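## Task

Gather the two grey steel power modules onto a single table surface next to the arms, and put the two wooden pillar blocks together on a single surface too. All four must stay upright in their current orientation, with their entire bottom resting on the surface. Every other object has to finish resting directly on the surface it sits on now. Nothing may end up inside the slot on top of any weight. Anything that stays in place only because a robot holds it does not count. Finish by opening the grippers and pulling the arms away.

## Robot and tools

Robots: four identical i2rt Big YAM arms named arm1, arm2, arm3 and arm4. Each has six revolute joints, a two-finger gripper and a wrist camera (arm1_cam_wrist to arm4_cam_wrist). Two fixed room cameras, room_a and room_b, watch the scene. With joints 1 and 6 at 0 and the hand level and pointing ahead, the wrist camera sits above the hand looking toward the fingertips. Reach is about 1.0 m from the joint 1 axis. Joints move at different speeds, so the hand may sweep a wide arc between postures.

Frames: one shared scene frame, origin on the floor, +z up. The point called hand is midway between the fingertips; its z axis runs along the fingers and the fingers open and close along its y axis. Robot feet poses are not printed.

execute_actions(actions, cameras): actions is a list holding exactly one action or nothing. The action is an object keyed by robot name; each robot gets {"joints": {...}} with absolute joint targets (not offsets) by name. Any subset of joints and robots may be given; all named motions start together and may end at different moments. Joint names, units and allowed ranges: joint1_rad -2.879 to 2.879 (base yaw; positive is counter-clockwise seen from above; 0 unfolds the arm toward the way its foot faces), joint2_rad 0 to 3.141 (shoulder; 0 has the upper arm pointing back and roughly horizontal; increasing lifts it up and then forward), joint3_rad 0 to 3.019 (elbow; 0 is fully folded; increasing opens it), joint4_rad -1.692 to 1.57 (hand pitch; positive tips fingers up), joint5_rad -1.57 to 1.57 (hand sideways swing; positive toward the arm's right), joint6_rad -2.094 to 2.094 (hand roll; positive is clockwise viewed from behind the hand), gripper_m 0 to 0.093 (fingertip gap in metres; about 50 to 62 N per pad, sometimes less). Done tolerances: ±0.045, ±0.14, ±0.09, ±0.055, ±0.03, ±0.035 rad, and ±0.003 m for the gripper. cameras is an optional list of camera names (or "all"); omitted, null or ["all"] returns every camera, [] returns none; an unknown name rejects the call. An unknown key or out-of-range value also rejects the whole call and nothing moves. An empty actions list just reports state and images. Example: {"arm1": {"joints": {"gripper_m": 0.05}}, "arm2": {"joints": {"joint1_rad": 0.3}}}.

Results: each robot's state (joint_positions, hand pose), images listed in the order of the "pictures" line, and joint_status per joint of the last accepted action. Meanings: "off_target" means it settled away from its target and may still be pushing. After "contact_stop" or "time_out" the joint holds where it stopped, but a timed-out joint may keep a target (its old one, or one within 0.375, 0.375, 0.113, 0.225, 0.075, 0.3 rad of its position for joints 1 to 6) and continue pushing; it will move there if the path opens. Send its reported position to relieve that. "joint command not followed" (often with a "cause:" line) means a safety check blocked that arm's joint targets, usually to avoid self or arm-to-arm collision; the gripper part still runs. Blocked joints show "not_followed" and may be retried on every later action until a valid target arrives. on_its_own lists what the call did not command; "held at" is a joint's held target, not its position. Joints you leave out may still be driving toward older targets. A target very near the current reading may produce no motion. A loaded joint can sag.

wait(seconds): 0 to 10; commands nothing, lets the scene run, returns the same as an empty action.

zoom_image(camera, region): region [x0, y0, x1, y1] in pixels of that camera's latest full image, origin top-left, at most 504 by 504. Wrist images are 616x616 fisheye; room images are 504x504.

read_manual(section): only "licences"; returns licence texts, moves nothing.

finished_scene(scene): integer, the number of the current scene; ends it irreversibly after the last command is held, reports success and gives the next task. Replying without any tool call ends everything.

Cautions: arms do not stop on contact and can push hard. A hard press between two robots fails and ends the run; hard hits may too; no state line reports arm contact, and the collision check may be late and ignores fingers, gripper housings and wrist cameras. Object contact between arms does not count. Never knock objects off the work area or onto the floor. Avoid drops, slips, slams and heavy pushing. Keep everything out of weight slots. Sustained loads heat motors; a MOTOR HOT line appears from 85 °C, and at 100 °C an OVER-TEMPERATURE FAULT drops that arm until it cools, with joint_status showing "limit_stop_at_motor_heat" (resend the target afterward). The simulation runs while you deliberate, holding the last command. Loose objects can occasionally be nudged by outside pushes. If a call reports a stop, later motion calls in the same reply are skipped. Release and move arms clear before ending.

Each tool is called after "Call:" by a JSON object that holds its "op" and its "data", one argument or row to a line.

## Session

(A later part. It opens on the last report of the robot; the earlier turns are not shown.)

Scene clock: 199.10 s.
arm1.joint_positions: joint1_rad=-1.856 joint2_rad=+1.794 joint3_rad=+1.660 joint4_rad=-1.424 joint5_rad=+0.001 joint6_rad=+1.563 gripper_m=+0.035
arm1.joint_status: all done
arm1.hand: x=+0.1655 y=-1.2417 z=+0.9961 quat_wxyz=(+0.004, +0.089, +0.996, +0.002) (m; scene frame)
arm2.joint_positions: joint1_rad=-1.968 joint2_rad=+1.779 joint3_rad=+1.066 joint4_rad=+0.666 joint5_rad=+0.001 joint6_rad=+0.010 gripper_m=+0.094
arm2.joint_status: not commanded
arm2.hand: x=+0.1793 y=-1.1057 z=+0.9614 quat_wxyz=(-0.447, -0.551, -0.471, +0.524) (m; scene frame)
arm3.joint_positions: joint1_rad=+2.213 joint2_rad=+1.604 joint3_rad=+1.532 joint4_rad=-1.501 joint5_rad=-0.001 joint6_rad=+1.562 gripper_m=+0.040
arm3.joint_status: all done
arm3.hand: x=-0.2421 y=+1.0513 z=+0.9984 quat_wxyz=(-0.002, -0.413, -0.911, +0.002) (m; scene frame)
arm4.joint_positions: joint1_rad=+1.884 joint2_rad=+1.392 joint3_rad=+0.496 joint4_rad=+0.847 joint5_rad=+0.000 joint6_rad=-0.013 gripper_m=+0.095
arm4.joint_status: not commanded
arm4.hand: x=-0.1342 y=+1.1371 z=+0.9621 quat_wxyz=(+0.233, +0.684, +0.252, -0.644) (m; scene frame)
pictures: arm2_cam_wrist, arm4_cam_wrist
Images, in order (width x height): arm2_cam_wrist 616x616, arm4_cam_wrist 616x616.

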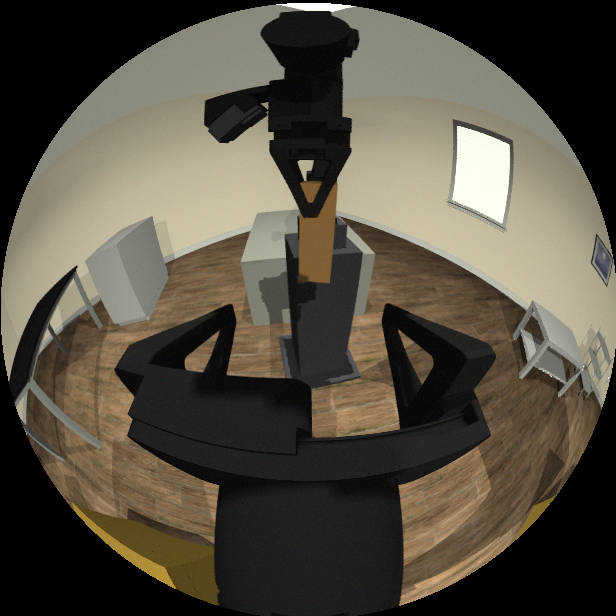

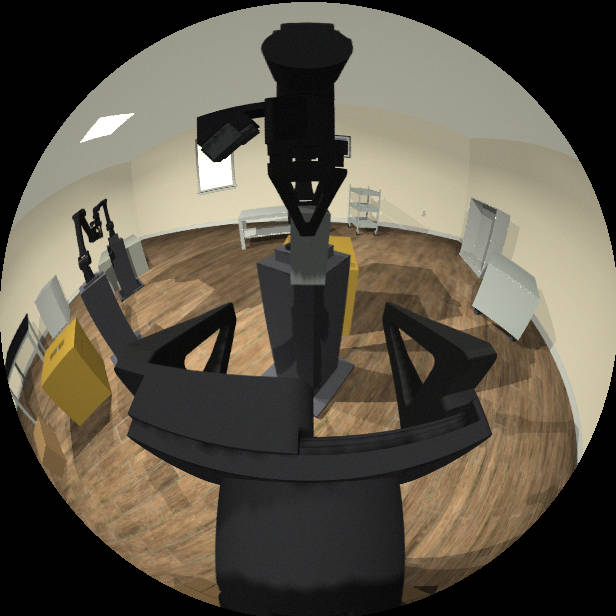

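Call:
{"op": "execute_actions", "data": {
  "actions": [
    {"arm2":{"joints":{"joint1_rad":-1.985,"joint2_rad":1.895,"joint3_rad":1.325,"joint4_rad":0.53}},"arm4":{"joints":{"joint2_rad":1.514,"joint3_rad":0.73,"joint4_rad":0.745}}}
  ],
  "cameras": ["arm2_cam_wrist","arm4_cam_wrist"]
}}

Scene clock: 211.00 s.
arm1.joint_positions: joint1_rad=-1.856 joint2_rad=+1.794 joint3_rad=+1.660 joint4_rad=-1.424 joint5_rad=+0.001 joint6_rad=+1.563 gripper_m=+0.035
arm1.joint_status: not commanded
arm1.hand: x=+0.1655 y=-1.2417 z=+0.9961 quat_wxyz=(+0.004, +0.089, +0.996, +0.002) (m; scene frame)
arm2.joint_positions: joint1_rad=-1.972 joint2_rad=+1.894 joint3_rad=+1.289 joint4_rad=+0.537 joint5_rad=+0.001 joint6_rad=+0.010 gripper_m=+0.094
arm2.joint_status: all done
arm2.hand: x=+0.1664 y=-1.1694 z=+0.9700 quat_wxyz=(-0.441, -0.557, -0.474, +0.519) (m; scene frame)
arm3.joint_positions: joint1_rad=+2.213 joint2_rad=+1.604 joint3_rad=+1.532 joint4_rad=-1.501 joint5_rad=-0.001 joint6_rad=+1.562 gripper_m=+0.040
arm3.joint_status: not commanded
arm3.hand: x=-0.2421 y=+1.0513 z=+0.9984 quat_wxyz=(-0.002, -0.413, -0.911, +0.002) (m; scene frame)
arm4.joint_positions: joint1_rad=+1.884 joint2_rad=+1.523 joint3_rad=+0.700 joint4_rad=+0.754 joint5_rad=+0.000 joint6_rad=-0.013 gripper_m=+0.095
arm4.joint_status: all done
arm4.hand: x=-0.1887 y=+1.0912 z=+0.9707 quat_wxyz=(+0.231, +0.690, +0.254, -0.637) (m; scene frame)
pictures: arm2_cam_wrist, arm4_cam_wrist
Images, in order (width x height): arm2_cam_wrist 616x616, arm4_cam_wrist 616x616.

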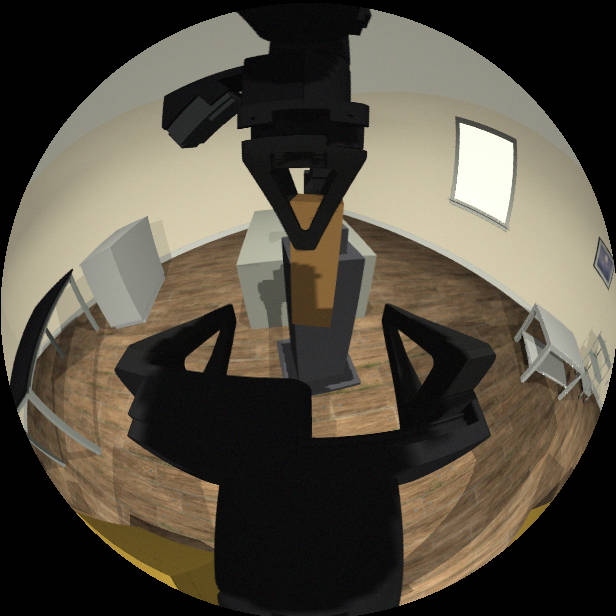

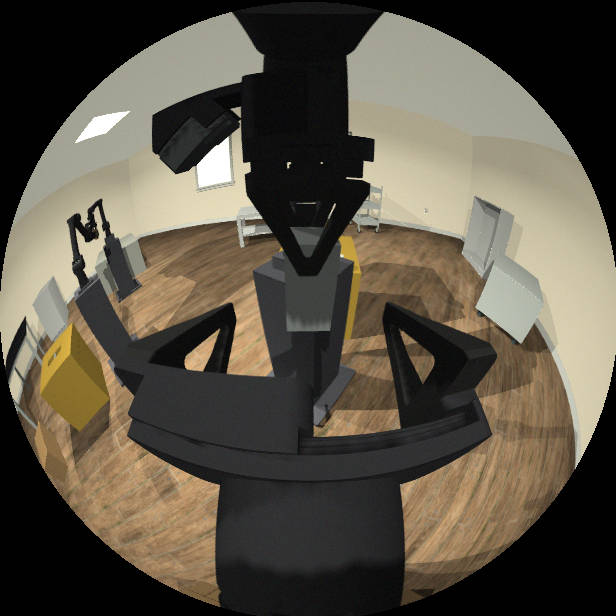

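Call:
{"op": "execute_actions", "data": {
  "actions": [
    {"arm2":{"joints":{"joint1_rad":-1.99,"joint2_rad":2.033,"joint3_rad":1.59,"joint4_rad":0.405}},"arm4":{"joints":{"joint2_rad":1.70,"joint3_rad":0.925,"joint4_rad":0.735}}}
  ],
  "cameras": ["arm2_cam_wrist","arm4_cam_wrist","room_b"]
}}

Scene clock: 230.40 s.
arm1.joint_positions: joint1_rad=-1.856 joint2_rad=+1.794 joint3_rad=+1.660 joint4_rad=-1.424 joint5_rad=+0.001 joint6_rad=+1.563 gripper_m=+0.035
arm1.joint_status: not commanded
arm1.hand: x=+0.1655 y=-1.2417 z=+0.9961 quat_wxyz=(+0.004, +0.089, +0.996, +0.002) (m; scene frame)
arm2.joint_positions: joint1_rad=-1.977 joint2_rad=+2.030 joint3_rad=+1.551 joint4_rad=+0.410 joint5_rad=+0.001 joint6_rad=+0.010 gripper_m=+0.094
arm2.joint_status: all done
arm2.hand: x=+0.1511 y=-1.2367 z=+0.9823 quat_wxyz=(-0.440, -0.559, -0.473, +0.520) (m; scene frame)
arm3.joint_positions: joint1_rad=+2.213 joint2_rad=+1.604 joint3_rad=+1.532 joint4_rad=-1.501 joint5_rad=-0.001 joint6_rad=+1.562 gripper_m=+0.040
arm3.joint_status: not commanded
arm3.hand: x=-0.2421 y=+1.0513 z=+0.9984 quat_wxyz=(-0.002, -0.413, -0.911, +0.002) (m; scene frame)
arm4.joint_positions: joint1_rad=+1.884 joint2_rad=+1.704 joint3_rad=+0.888 joint4_rad=+0.742 joint5_rad=+0.000 joint6_rad=-0.013 gripper_m=+0.095
arm4.joint_status: all done
arm4.hand: x=-0.2417 y=+1.0465 z=+0.9556 quat_wxyz=(+0.230, +0.692, +0.255, -0.635) (m; scene frame)
pictures: arm2_cam_wrist, arm4_cam_wrist, room_b
Images, in order (width x height): arm2_cam_wrist 616x616, arm4_cam_wrist 616x616, room_b 504x504.

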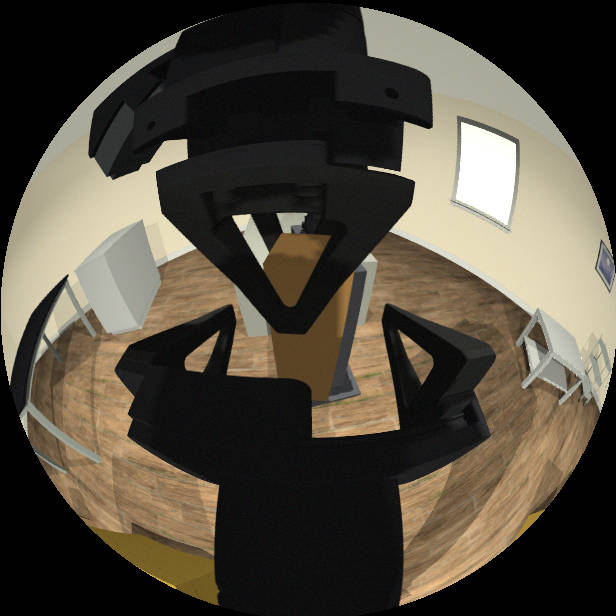

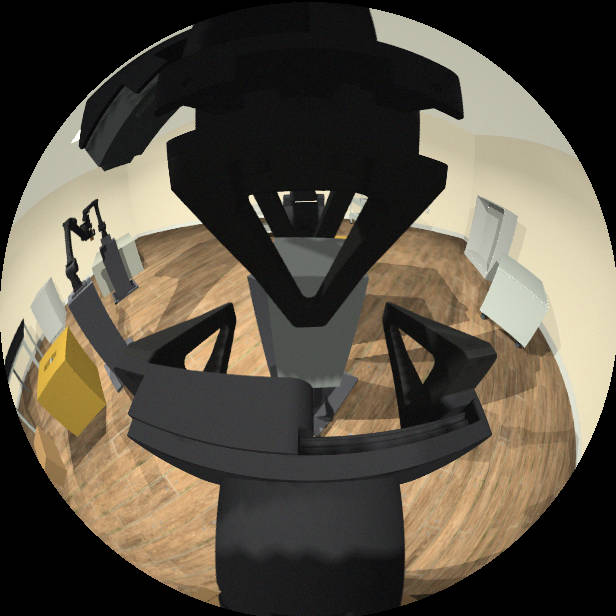

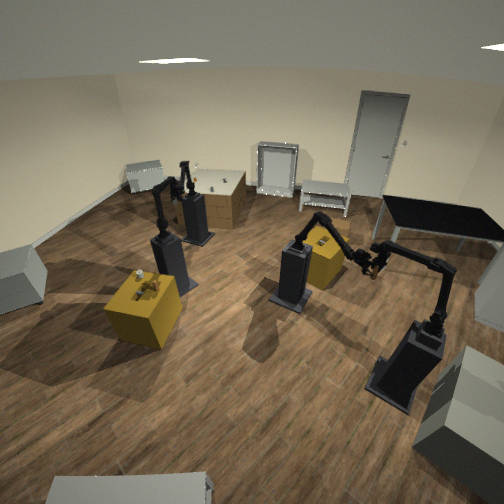

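Call:
{"op": "execute_actions", "data": {
  "actions": [
    {"arm2":{"joints":{"joint2_rad":2.075,"joint4_rad":0.455}},"arm4":{"joints":{"joint2_rad":1.74,"joint4_rad":0.79}}}
  ],
  "cameras": ["arm2_cam_wrist","arm4_cam_wrist"]
}}

Scene clock: 239.20 s.
arm1.joint_positions: joint1_rad=-1.856 joint2_rad=+1.794 joint3_rad=+1.660 joint4_rad=-1.424 joint5_rad=+0.001 joint6_rad=+1.563 gripper_m=+0.035
arm1.joint_status: not commanded
arm1.hand: x=+0.1655 y=-1.2417 z=+0.9961 quat_wxyz=(+0.004, +0.089, +0.996, +0.002) (m; scene frame)
arm2.joint_positions: joint1_rad=-1.977 joint2_rad=+2.054 joint3_rad=+1.551 joint4_rad=+0.441 joint5_rad=+0.001 joint6_rad=+0.010 gripper_m=+0.094
arm2.joint_status: all done
arm2.hand: x=+0.1505 y=-1.2397 z=+0.9702 quat_wxyz=(-0.441, -0.557, -0.471, +0.522) (m; scene frame)
arm3.joint_positions: joint1_rad=+2.213 joint2_rad=+1.604 joint3_rad=+1.532 joint4_rad=-1.501 joint5_rad=-0.001 joint6_rad=+1.562 gripper_m=+0.040
arm3.joint_status: not commanded
arm3.hand: x=-0.2421 y=+1.0513 z=+0.9984 quat_wxyz=(-0.002, -0.413, -0.911, +0.002) (m; scene frame)
arm4.joint_positions: joint1_rad=+1.884 joint2_rad=+1.733 joint3_rad=+0.888 joint4_rad=+0.766 joint5_rad=+0.000 joint6_rad=-0.013 gripper_m=+0.095
arm4.joint_status: all done
arm4.hand: x=-0.2433 y=+1.0451 z=+0.9431 quat_wxyz=(+0.229, +0.693, +0.255, -0.634) (m; scene frame)
pictures: arm2_cam_wrist, arm4_cam_wrist
Images, in order (width x height): arm2_cam_wrist 616x616, arm4_cam_wrist 616x616.

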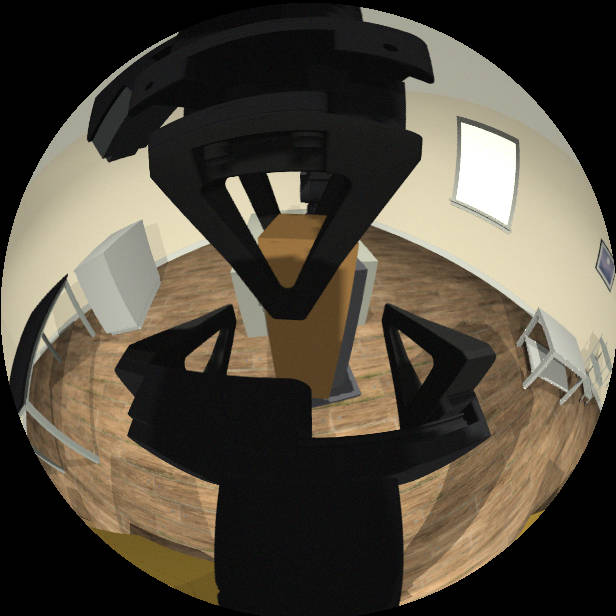

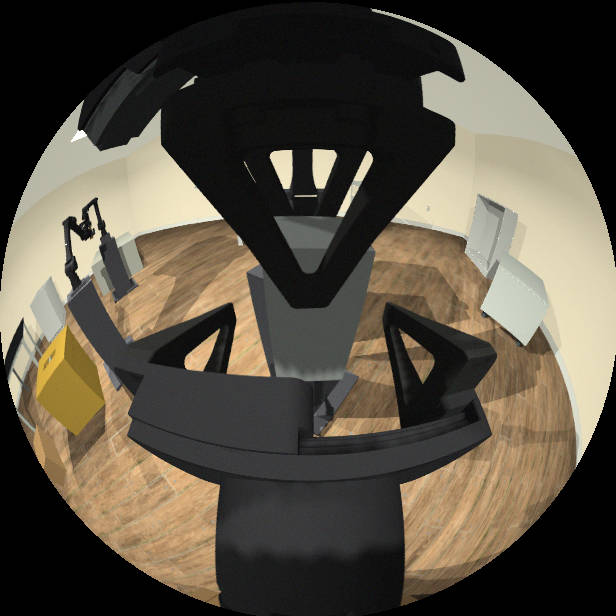

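Call:
{"op": "execute_actions", "data": {
  "actions": [
    {"arm2":{"joints":{"gripper_m":0.02}},"arm4":{"joints":{"gripper_m":0.02}}}
  ],
  "cameras": ["arm2_cam_wrist","arm4_cam_wrist"]
}}

Scene clock: 243.80 s.
arm1.joint_positions: joint1_rad=-1.855 joint2_rad=+1.794 joint3_rad=+1.660 joint4_rad=-1.424 joint5_rad=-0.001 joint6_rad=+1.557 gripper_m=+0.035
arm1.joint_status: not commanded
arm1.hand: x=+0.1643 y=-1.2415 z=+0.9961 quat_wxyz=(+0.003, +0.086, +0.996, +0.002) (m; scene frame)
arm2.joint_positions: joint1_rad=-1.978 joint2_rad=+2.054 joint3_rad=+1.551 joint4_rad=+0.441 joint5_rad=+0.005 joint6_rad=+0.010 gripper_m=+0.036
arm2.joint_status: gripper_m off_target (ended at +0.036, target +0.020)
arm2.hand: x=+0.1489 y=-1.2395 z=+0.9703 quat_wxyz=(-0.440, -0.558, -0.470, +0.523) (m; scene frame)
arm3.joint_positions: joint1_rad=+2.213 joint2_rad=+1.604 joint3_rad=+1.532 joint4_rad=-1.502 joint5_rad=+0.000 joint6_rad=+1.571 gripper_m=+0.040
arm3.joint_status: not commanded
arm3.hand: x=-0.2418 y=+1.0509 z=+0.9984 quat_wxyz=(-0.002, -0.418, -0.909, +0.002) (m; scene frame)
arm4.joint_positions: joint1_rad=+1.883 joint2_rad=+1.733 joint3_rad=+0.888 joint4_rad=+0.767 joint5_rad=-0.001 joint6_rad=-0.006 gripper_m=+0.040
arm4.joint_status: gripper_m off_target (ended at +0.040, target +0.020)
arm4.hand: x=-0.2434 y=+1.0452 z=+0.9432 quat_wxyz=(+0.232, +0.694, +0.253, -0.633) (m; scene frame)
pictures: arm2_cam_wrist, arm4_cam_wrist
Images, in order (width x height): arm2_cam_wrist 616x616, arm4_cam_wrist 616x616.

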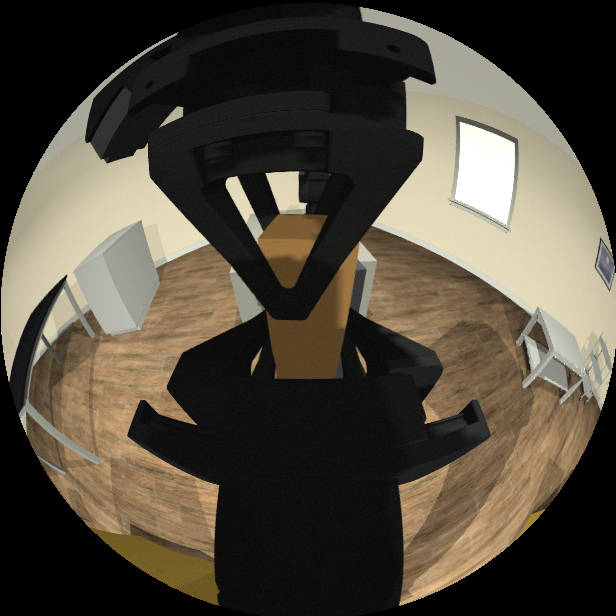

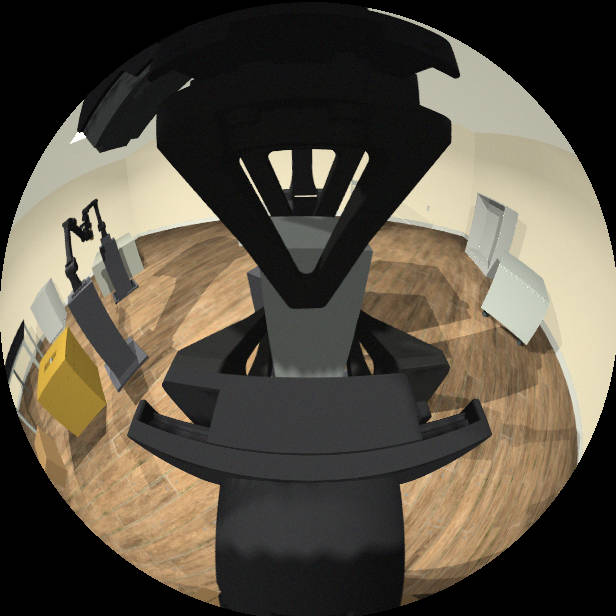

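Call:
{"op": "execute_actions", "data": {
  "actions": [
    {"arm1":{"joints":{"gripper_m":0.048}},"arm3":{"joints":{"gripper_m":0.053}}}
  ],
  "cameras": []
}}

Call:
{"op": "execute_actions", "data": {
  "actions": [
    {"arm1":{"joints":{"joint3_rad":1.85,"joint4_rad":-1.62}},"arm3":{"joints":{"joint3_rad":1.73,"joint4_rad":-1.69}}}
  ],
  "cameras": ["arm2_cam_wrist","arm4_cam_wrist"]
}}

Scene clock: 251.70 s.
arm1.joint_positions: joint1_rad=-1.855 joint2_rad=+1.794 joint3_rad=+1.660 joint4_rad=-1.424 joint5_rad=-0.001 joint6_rad=+1.563 gripper_m=+0.048
arm1.joint_status: all done
arm1.hand: x=+0.1643 y=-1.2415 z=+0.9961 quat_wxyz=(+0.003, +0.089, +0.996, +0.002) (m; scene frame)
arm2.joint_positions: joint1_rad=-1.978 joint2_rad=+2.059 joint3_rad=+1.551 joint4_rad=+0.441 joint5_rad=+0.003 joint6_rad=+0.010 gripper_m=+0.036
arm2.joint_status: not commanded
arm2.hand: x=+0.1492 y=-1.2400 z=+0.9669 quat_wxyz=(-0.440, -0.559, -0.471, +0.522) (m; scene frame)
arm3.joint_positions: joint1_rad=+2.213 joint2_rad=+1.603 joint3_rad=+1.532 joint4_rad=-1.502 joint5_rad=+0.000 joint6_rad=+1.571 gripper_m=+0.053
arm3.joint_status: all done
arm3.hand: x=-0.2420 y=+1.0507 z=+0.9992 quat_wxyz=(-0.003, -0.418, -0.909, +0.002) (m; scene frame)
arm4.joint_positions: joint1_rad=+1.883 joint2_rad=+1.742 joint3_rad=+0.888 joint4_rad=+0.767 joint5_rad=-0.001 joint6_rad=-0.006 gripper_m=+0.040
arm4.joint_status: not commanded
arm4.hand: x=-0.2437 y=+1.0449 z=+0.9374 quat_wxyz=(+0.231, +0.697, +0.254, -0.630) (m; scene frame)
pictures: none
No camera images: the call's "cameras" was empty. Leave "cameras" out to get every camera's image.

Scene clock: 252.83 s.
arm1.joint_positions: joint1_rad=-1.855 joint2_rad=+1.790 joint3_rad=+1.820 joint4_rad=-1.604 joint5_rad=-0.001 joint6_rad=+1.564 gripper_m=+0.048
arm1.joint_status: all done
arm1.hand: x=+0.1637 y=-1.2426 z=+1.0594 quat_wxyz=(+0.002, +0.089, +0.996, -0.005) (m; scene frame)
arm2.joint_positions: joint1_rad=-1.978 joint2_rad=+2.061 joint3_rad=+1.553 joint4_rad=+0.443 joint5_rad=+0.002 joint6_rad=+0.010 gripper_m=+0.036
arm2.joint_status: not commanded
arm2.hand: x=+0.1492 y=-1.2406 z=+0.9665 quat_wxyz=(-0.440, -0.559, -0.471, +0.522) (m; scene frame)
arm3.joint_positions: joint1_rad=+2.213 joint2_rad=+1.585 joint3_rad=+1.683 joint4_rad=-1.674 joint5_rad=+0.000 joint6_rad=+1.571 gripper_m=+0.053
arm3.joint_status: all done
arm3.hand: x=-0.2486 y=+1.0456 z=+1.0649 quat_wxyz=(-0.002, -0.418, -0.909, +0.003) (m; scene frame)
arm4.joint_positions: joint1_rad=+1.883 joint2_rad=+1.743 joint3_rad=+0.894 joint4_rad=+0.768 joint5_rad=-0.001 joint6_rad=-0.006 gripper_m=+0.040
arm4.joint_status: not commanded
arm4.hand: x=-0.2453 y=+1.0436 z=+0.9403 quat_wxyz=(+0.231, +0.695, +0.253, -0.632) (m; scene frame)
pictures: arm2_cam_wrist, arm4_cam_wrist
Images, in order (width x height): arm2_cam_wrist 616x616, arm4_cam_wrist 616x616.

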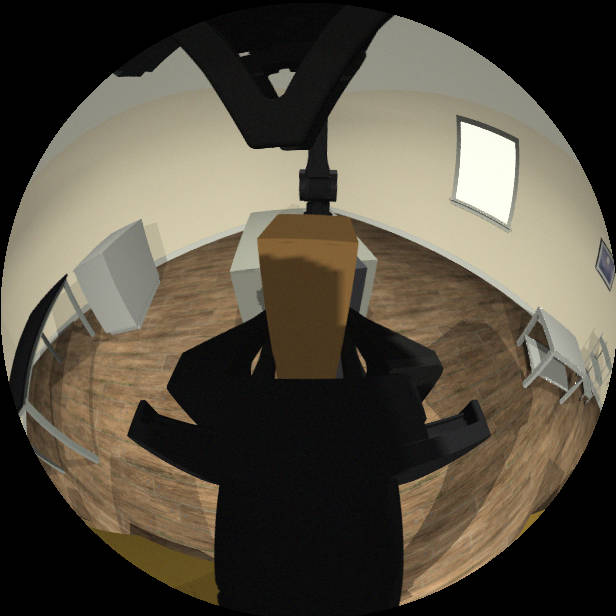

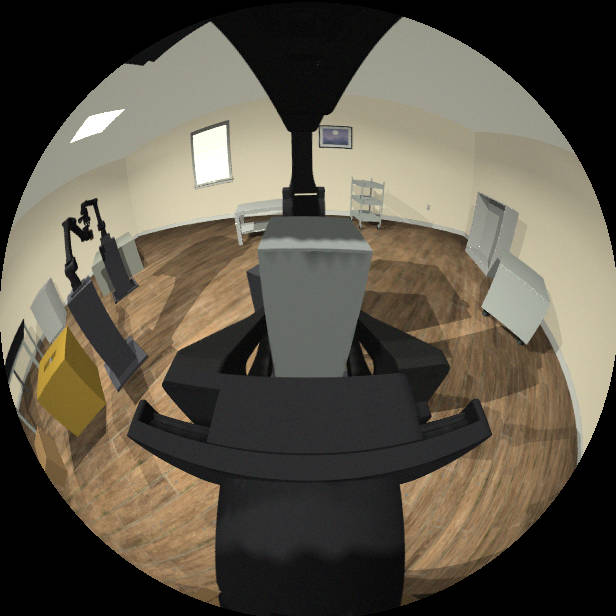

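Call:
{"op": "execute_actions", "data": {
  "actions": [
    {"arm1":{"joints":{"joint2_rad":0.4,"joint3_rad":0.8,"joint4_rad":-0.5,"joint6_rad":0}},"arm3":{"joints":{"joint1_rad":-0.84,"joint2_rad":1.45,"joint6_rad":0.4,"gripper_m":0.08}},"arm2":{"joints":{"joint1_rad":-0.43,"joint2_rad":2.0,"joint3_rad":1.2,"joint4_rad":0.73}},"arm4":{"joints":{"joint1_rad":-1.35}}}
  ],
  "cameras": ["arm2_cam_wrist","arm4_cam_wrist","room_a"]
}}

Call:
{"op": "execute_actions", "data": {
  "actions": [
    {"arm3":{"joints":{"joint2_rad":2.02,"joint3_rad":1.54,"joint4_rad":-1.06}},"arm2":{"joints":{"joint2_rad":2.3,"joint3_rad":1.05,"joint4_rad":1.19}},"arm4":{"joints":{"joint2_rad":2.1,"joint3_rad":0.95,"joint4_rad":1.09}}}
  ],
  "cameras": ["arm2_cam_wrist","arm3_cam_wrist","arm4_cam_wrist","room_a"]
}}

Scene clock: 272.37 s.
arm1.joint_positions: joint1_rad=-1.855 joint2_rad=+0.404 joint3_rad=+0.799 joint4_rad=-0.525 joint5_rad=-0.001 joint6_rad=+0.007 gripper_m=+0.048
arm1.joint_status: all done
arm1.hand: x=+0.1160 y=-1.4915 z=+1.2674 quat_wxyz=(+0.505, -0.481, +0.580, +0.420) (m; scene frame)
arm2.joint_positions: joint1_rad=-0.420 joint2_rad=+2.011 joint3_rad=+1.198 joint4_rad=+0.710 joint5_rad=-0.002 joint6_rad=+0.009 gripper_m=+0.036
arm2.joint_status: all done
arm2.hand: x=+1.0280 y=-0.5469 z=+0.8718 quat_wxyz=(-0.663, -0.071, -0.743, +0.055) (m; scene frame)
arm3.joint_positions: joint1_rad=-0.839 joint2_rad=+1.461 joint3_rad=+1.688 joint4_rad=-1.674 joint5_rad=+0.000 joint6_rad=+0.409 gripper_m=+0.080
arm3.joint_status: all done
arm3.hand: x=-0.9234 y=+0.4148 z=+1.1206 quat_wxyz=(-0.038, -0.979, -0.193, +0.049) (m; scene frame)
arm4.joint_positions: joint1_rad=-1.359 joint2_rad=+1.750 joint3_rad=+0.894 joint4_rad=+0.768 joint5_rad=+0.002 joint6_rad=-0.006 gripper_m=+0.040
arm4.joint_status: all done
arm4.hand: x=+0.7919 y=+1.8293 z=+0.9536 quat_wxyz=(-0.652, +0.220, -0.699, -0.196) (m; scene frame)
pictures: arm2_cam_wrist, arm4_cam_wrist, room_a
Images, in order (width x height): arm2_cam_wrist 616x616, arm4_cam_wrist 616x616, room_a 504x504.

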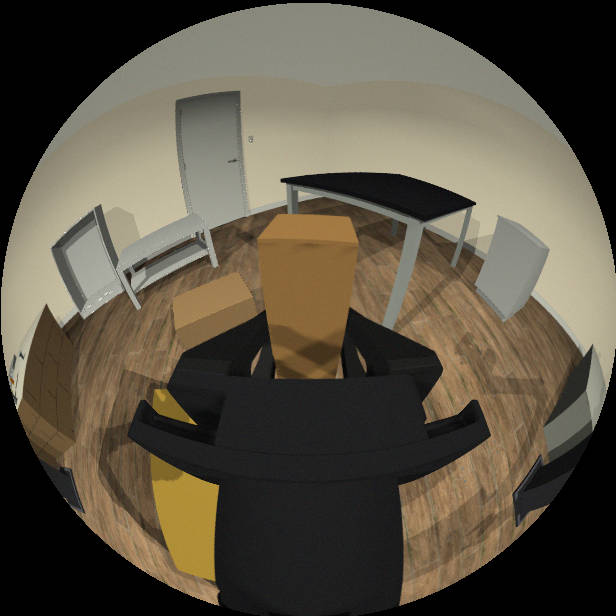

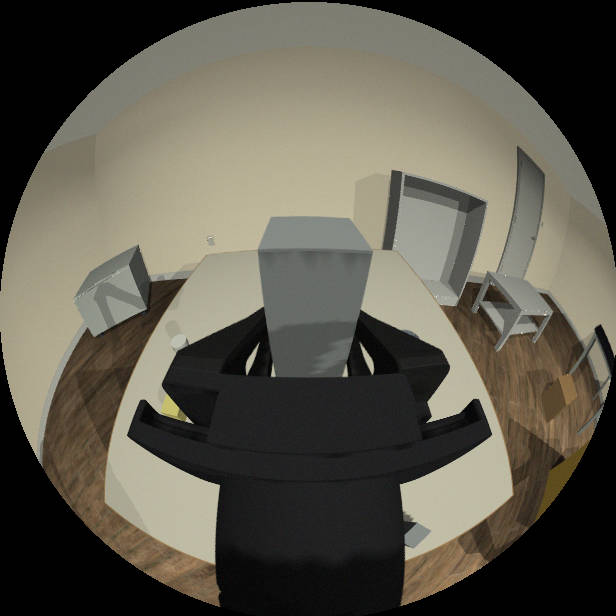

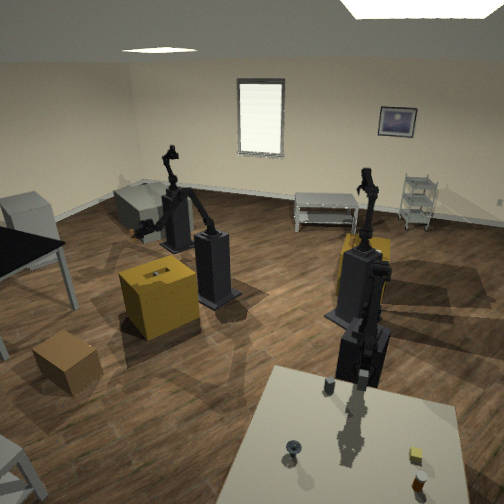

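Scene clock: 273.83 s.
arm1.joint_positions: joint1_rad=-1.855 joint2_rad=+0.404 joint3_rad=+0.799 joint4_rad=-0.525 joint5_rad=-0.001 joint6_rad=+0.007 gripper_m=+0.048
arm1.joint_status: not commanded
arm1.hand: x=+0.1160 y=-1.4915 z=+1.2674 quat_wxyz=(+0.505, -0.481, +0.580, +0.420) (m; scene frame)
arm2.joint_positions: joint1_rad=-0.420 joint2_rad=+2.304 joint3_rad=+1.026 joint4_rad=+1.173 joint5_rad=-0.002 joint6_rad=+0.009 gripper_m=+0.036
arm2.joint_status: all done
arm2.hand: x=+0.9565 y=-0.5335 z=+0.7067 quat_wxyz=(-0.663, -0.071, -0.743, +0.055) (m; scene frame)
arm3.joint_positions: joint1_rad=-0.839 joint2_rad=+2.023 joint3_rad=+1.521 joint4_rad=-1.077 joint5_rad=+0.000 joint6_rad=+0.408 gripper_m=+0.080
arm3.joint_status: all done
arm3.hand: x=-1.0128 y=+0.3198 z=+0.7760 quat_wxyz=(+0.000, -0.981, -0.194, -0.005) (m; scene frame)
arm4.joint_positions: joint1_rad=-1.359 joint2_rad=+2.140 joint3_rad=+0.920 joint4_rad=+1.056 joint5_rad=+0.002 joint6_rad=-0.006 gripper_m=+0.040
arm4.joint_status: all done
arm4.hand: x=+0.7989 y=+1.8328 z=+0.7865 quat_wxyz=(-0.625, +0.227, -0.723, -0.188) (m; scene frame)
pictures: arm2_cam_wrist, arm3_cam_wrist, arm4_cam_wrist, room_a
Images, in order (width x height): arm2_cam_wrist 616x616, arm3_cam_wrist 616x616, arm4_cam_wrist 616x616, room_a 504x504.

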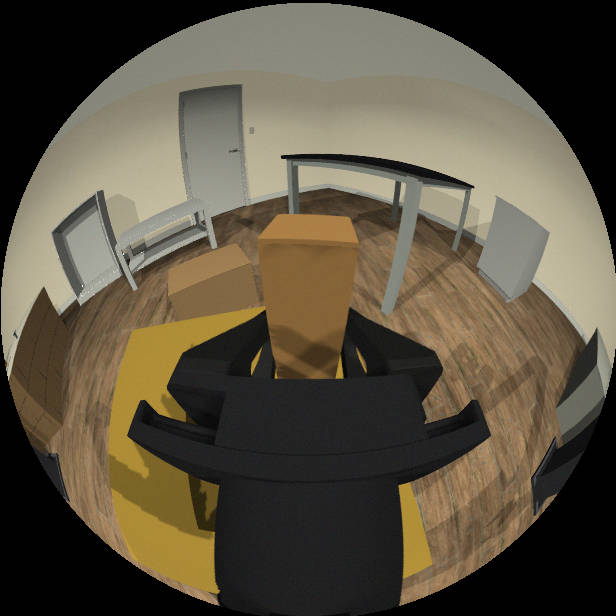

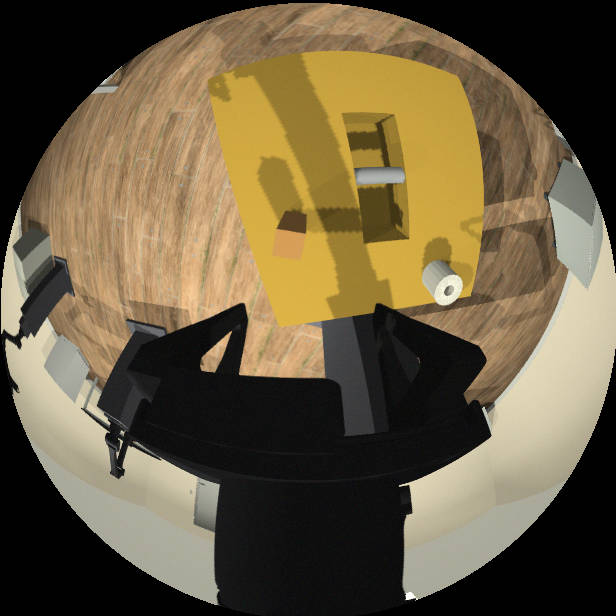

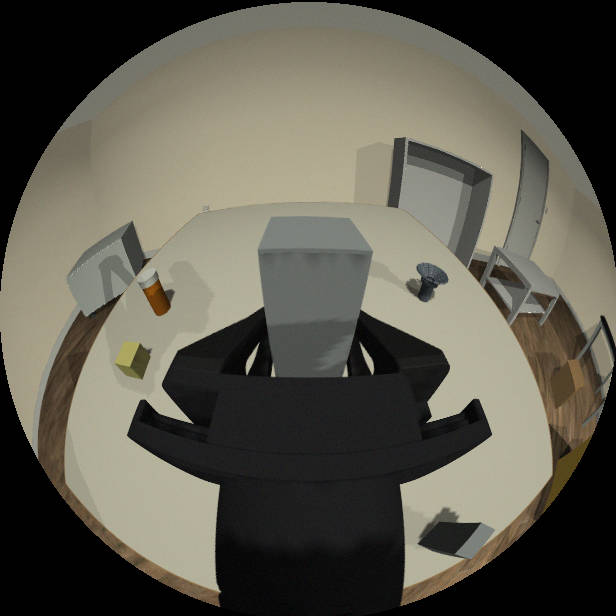

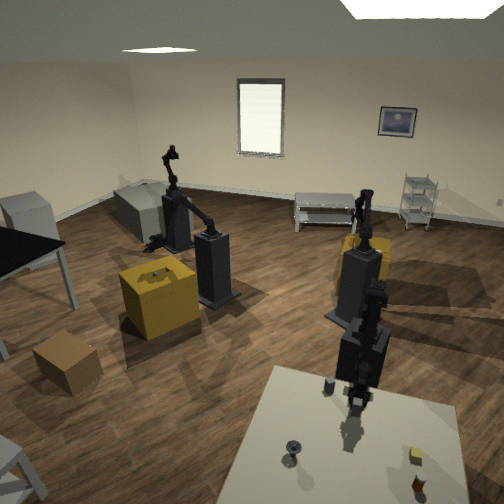

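Call:
{"op": "execute_actions", "data": {
  "actions": [
    {"arm3":{"joints":{"joint1_rad":-0.787,"joint2_rad":2.18,"joint3_rad":1.485,"joint4_rad":-0.845,"joint6_rad":0.62}},"arm2":{"joints":{"joint2_rad":2.5,"joint3_rad":1.17,"joint4_rad":1.32}},"arm4":{"joints":{"joint2_rad":2.31,"joint3_rad":1.01,"joint4_rad":1.30}}}
  ],
  "cameras": ["arm2_cam_wrist","arm3_cam_wrist","arm4_cam_wrist","room_a"]
}}

Scene clock: 301.63 s.
arm1.joint_positions: joint1_rad=-1.855 joint2_rad=+0.404 joint3_rad=+0.799 joint4_rad=-0.525 joint5_rad=-0.001 joint6_rad=+0.007 gripper_m=+0.048
arm1.joint_status: not commanded
arm1.hand: x=+0.1160 y=-1.4915 z=+1.2674 quat_wxyz=(+0.505, -0.481, +0.580, +0.420) (m; scene frame)
arm2.joint_positions: joint1_rad=-0.420 joint2_rad=+2.510 joint3_rad=+1.160 joint4_rad=+1.301 joint5_rad=-0.002 joint6_rad=+0.009 gripper_m=+0.036
arm2.joint_status: all done
arm2.hand: x=+0.9720 y=-0.5361 z=+0.6461 quat_wxyz=(-0.684, -0.069, -0.724, +0.057) (m; scene frame)
arm3.joint_positions: joint1_rad=-0.791 joint2_rad=+2.191 joint3_rad=+1.474 joint4_rad=-0.862 joint5_rad=+0.000 joint6_rad=+0.611 gripper_m=+0.080
arm3.joint_status: all done
arm3.hand: x=-0.9928 y=+0.2988 z=+0.6667 quat_wxyz=(+0.001, -0.993, -0.118, -0.005) (m; scene frame)
arm4.joint_positions: joint1_rad=-1.359 joint2_rad=+2.343 joint3_rad=+0.993 joint4_rad=+1.265 joint5_rad=+0.002 joint6_rad=-0.006 gripper_m=+0.040
arm4.joint_status: all done
arm4.hand: x=+0.8050 y=+1.8366 z=+0.7335 quat_wxyz=(-0.653, +0.219, -0.698, -0.196) (m; scene frame)
pictures: arm2_cam_wrist, arm3_cam_wrist, arm4_cam_wrist, room_a
Images, in order (width x height): arm2_cam_wrist 616x616, arm3_cam_wrist 616x616, arm4_cam_wrist 616x616, room_a 504x504.

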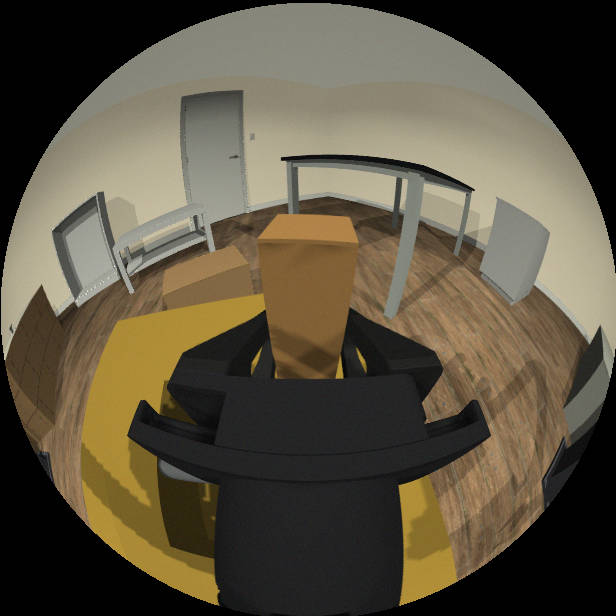

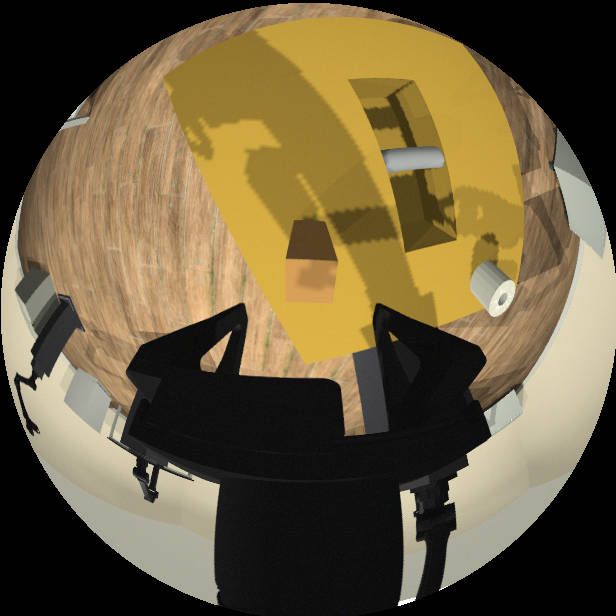

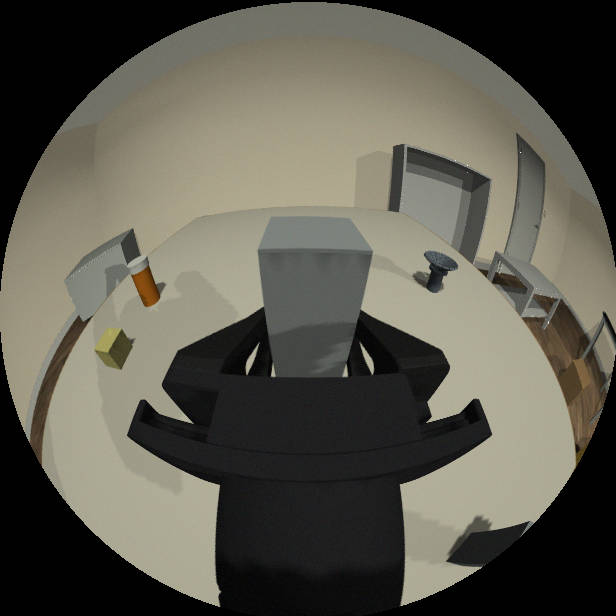

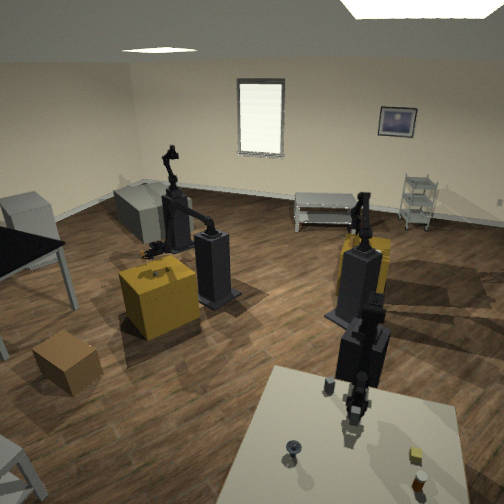

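Call:
{"op": "zoom_image", "data": {
  "camera": "arm2_cam_wrist",
  "region": [60, 260, 500, 616]
}}

Call:
{"op": "zoom_image", "data": {
  "camera": "room_a",
  "region": [100, 200, 260, 350]
}}

Region (60, 260, 500, 616) of arm2_cam_wrist's 616x616 image, scaled by 1.145, with more detail than that image has; it fills the top 408 rows of this view, and the rest is white.

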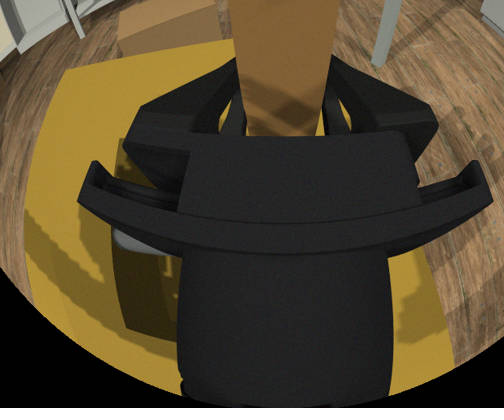

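Region (100, 200, 260, 350) of room_a's 504x504 image, scaled by 3.150, with more detail than that image has; it fills the top 472 rows of this view, and the rest is white.

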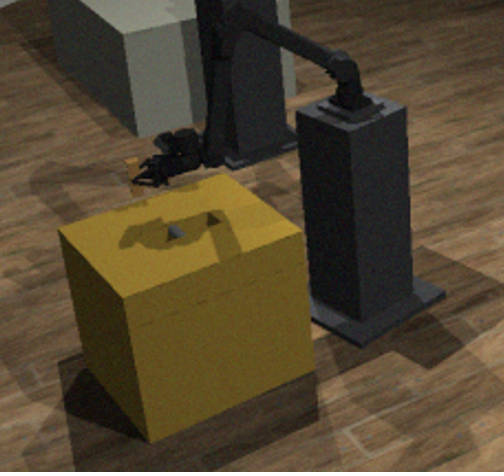

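Call:
{"op": "execute_actions", "data": {
  "actions": [
    {"arm3":{"joints":{"joint2_rad":2.305,"joint3_rad":1.535,"joint4_rad":-0.745,"joint6_rad":0.65}},"arm2":{"joints":{"joint1_rad":-0.39,"joint2_rad":2.68,"joint3_rad":1.365,"joint4_rad":1.29}},"arm4":{"joints":{"joint2_rad":2.43,"joint4_rad":1.42}}}
  ],
  "cameras": ["arm2_cam_wrist","arm3_cam_wrist","arm4_cam_wrist","room_a"]
}}

Scene clock: 356.60 s.
arm1.joint_positions: joint1_rad=-1.855 joint2_rad=+0.404 joint3_rad=+0.799 joint4_rad=-0.525 joint5_rad=-0.001 joint6_rad=+0.007 gripper_m=+0.048
arm1.joint_status: not commanded
arm1.hand: x=+0.1160 y=-1.4915 z=+1.2674 quat_wxyz=(+0.505, -0.481, +0.580, +0.420) (m; scene frame)
arm2.joint_positions: joint1_rad=-0.399 joint2_rad=+2.684 joint3_rad=+1.342 joint4_rad=+1.289 joint5_rad=-0.002 joint6_rad=+0.009 gripper_m=+0.036
arm2.joint_status: all done
arm2.hand: x=+1.0005 y=-0.5254 z=+0.5832 quat_wxyz=(-0.683, -0.061, -0.726, +0.049) (m; scene frame)
arm3.joint_positions: joint1_rad=-0.791 joint2_rad=+2.316 joint3_rad=+1.507 joint4_rad=-0.761 joint5_rad=+0.000 joint6_rad=+0.641 gripper_m=+0.080
arm3.joint_status: all done
arm3.hand: x=-0.9987 y=+0.2916 z=+0.6051 quat_wxyz=(-0.003, -0.995, -0.103, -0.002) (m; scene frame)
arm4.joint_positions: joint1_rad=-1.359 joint2_rad=+2.453 joint3_rad=+0.993 joint4_rad=+1.386 joint5_rad=+0.002 joint6_rad=-0.006 gripper_m=+0.040
arm4.joint_status: all done
arm4.hand: x=+0.7903 y=+1.8263 z=+0.6930 quat_wxyz=(-0.656, +0.218, -0.695, -0.197) (m; scene frame)
pictures: arm2_cam_wrist, arm3_cam_wrist, arm4_cam_wrist, room_a
Images, in order (width x height): arm2_cam_wrist 616x616, arm3_cam_wrist 616x616, arm4_cam_wrist 616x616, room_a 504x504.

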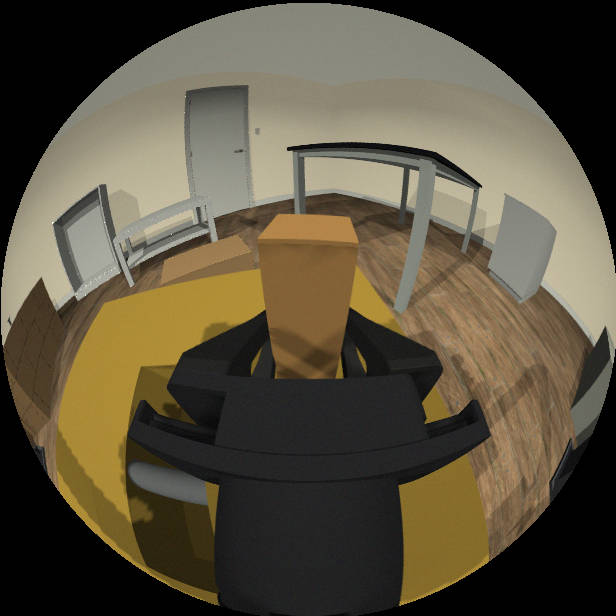

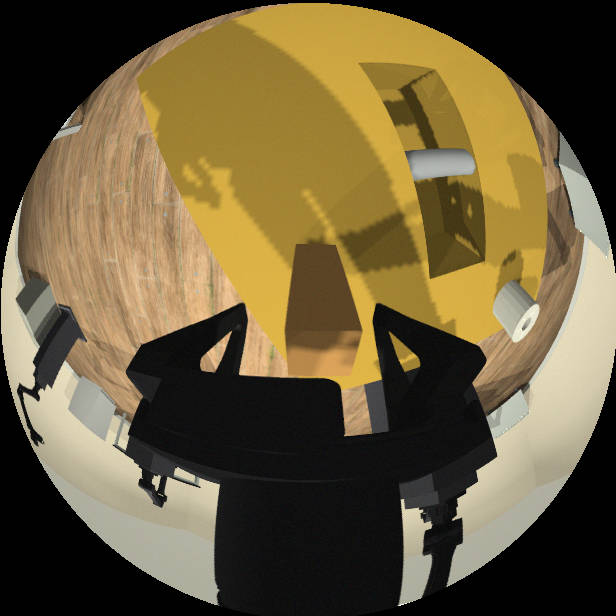

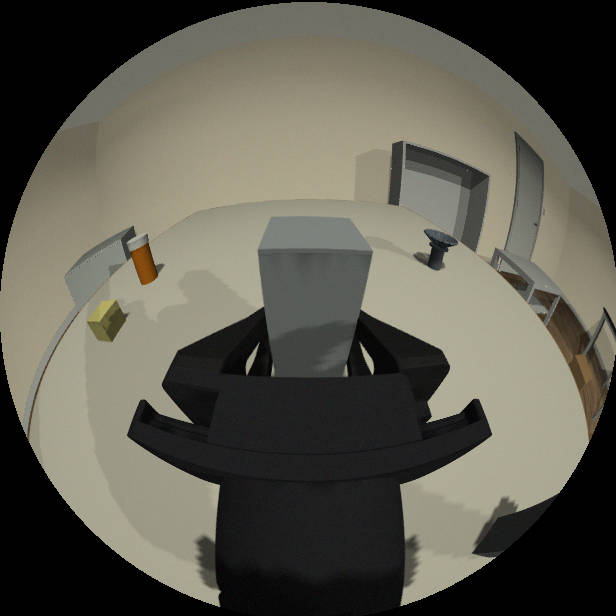

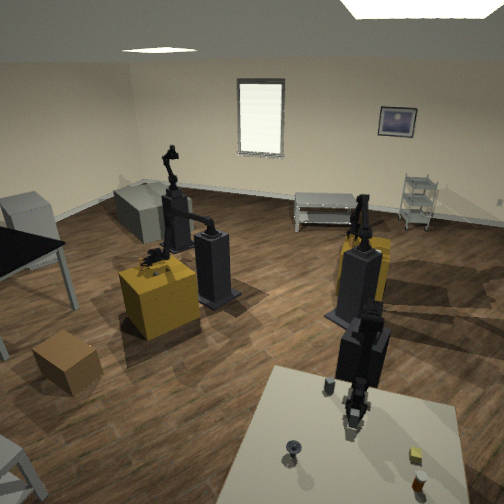

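Call:
{"op": "execute_actions", "data": {
  "actions": [
    {"arm3":{"joints":{"gripper_m":0.02}},"arm2":{"joints":{"joint2_rad":2.75,"joint4_rad":1.365}},"arm4":{"joints":{"joint2_rad":2.49,"joint4_rad":1.48}}}
  ],
  "cameras": ["arm2_cam_wrist","arm3_cam_wrist","arm4_cam_wrist"]
}}

Scene clock: 370.77 s.
arm1.joint_positions: joint1_rad=-1.855 joint2_rad=+0.404 joint3_rad=+0.799 joint4_rad=-0.525 joint5_rad=-0.001 joint6_rad=+0.007 gripper_m=+0.048
arm1.joint_status: not commanded
arm1.hand: x=+0.1160 y=-1.4915 z=+1.2674 quat_wxyz=(+0.505, -0.481, +0.580, +0.420) (m; scene frame)
arm2.joint_positions: joint1_rad=-0.399 joint2_rad=+2.731 joint3_rad=+1.349 joint4_rad=+1.355 joint5_rad=-0.002 joint6_rad=+0.008 gripper_m=+0.036
arm2.joint_status: all done
arm2.hand: x=+0.9903 y=-0.5237 z=+0.5686 quat_wxyz=(-0.692, -0.060, -0.718, +0.050) (m; scene frame)
arm3.joint_positions: joint1_rad=-0.791 joint2_rad=+2.316 joint3_rad=+1.507 joint4_rad=-0.760 joint5_rad=+0.000 joint6_rad=+0.642 gripper_m=+0.035
arm3.joint_status: gripper_m off_target (ended at +0.035, target +0.020)
arm3.hand: x=-0.9988 y=+0.2916 z=+0.6051 quat_wxyz=(-0.003, -0.995, -0.102, -0.002) (m; scene frame)
arm4.joint_positions: joint1_rad=-1.359 joint2_rad=+2.500 joint3_rad=+0.993 joint4_rad=+1.445 joint5_rad=+0.002 joint6_rad=-0.006 gripper_m=+0.040
arm4.joint_status: all done
arm4.hand: x=+0.7830 y=+1.8212 z=+0.6787 quat_wxyz=(-0.661, +0.217, -0.690, -0.199) (m; scene frame)
pictures: arm2_cam_wrist, arm3_cam_wrist, arm4_cam_wrist
Images, in order (width x height): arm2_cam_wrist 616x616, arm3_cam_wrist 616x616, arm4_cam_wrist 616x616.

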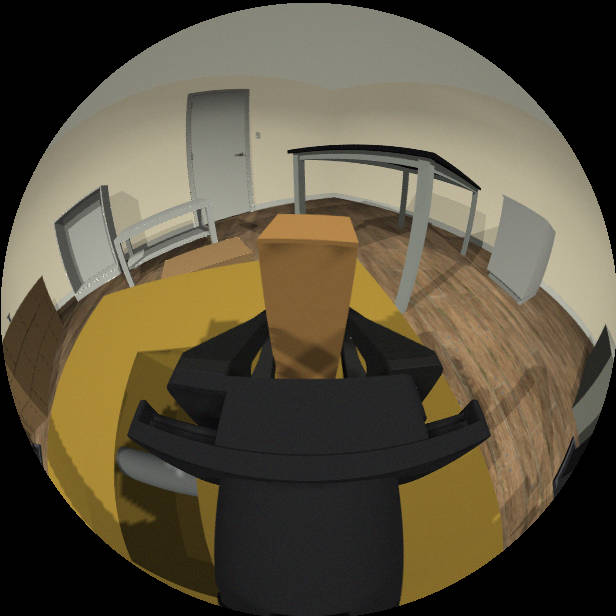

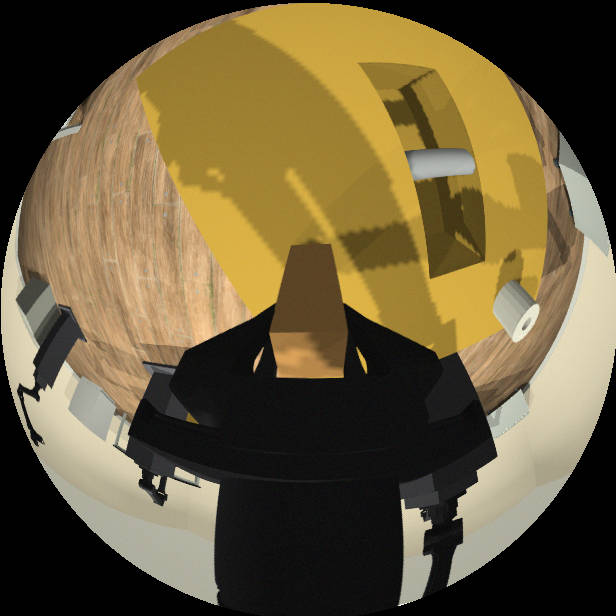

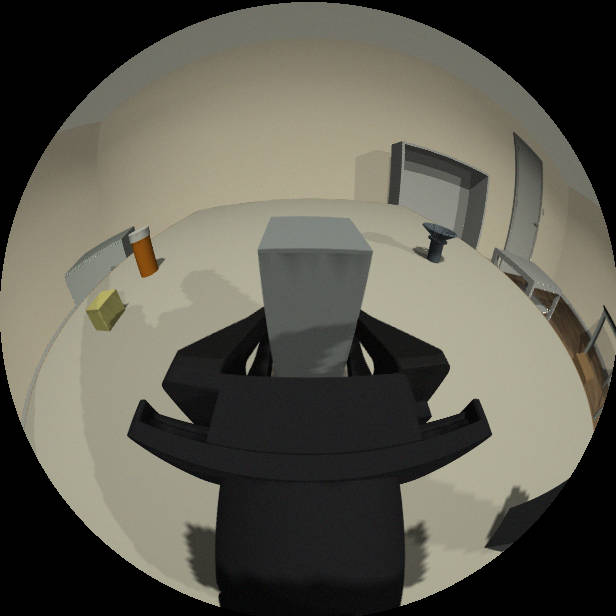

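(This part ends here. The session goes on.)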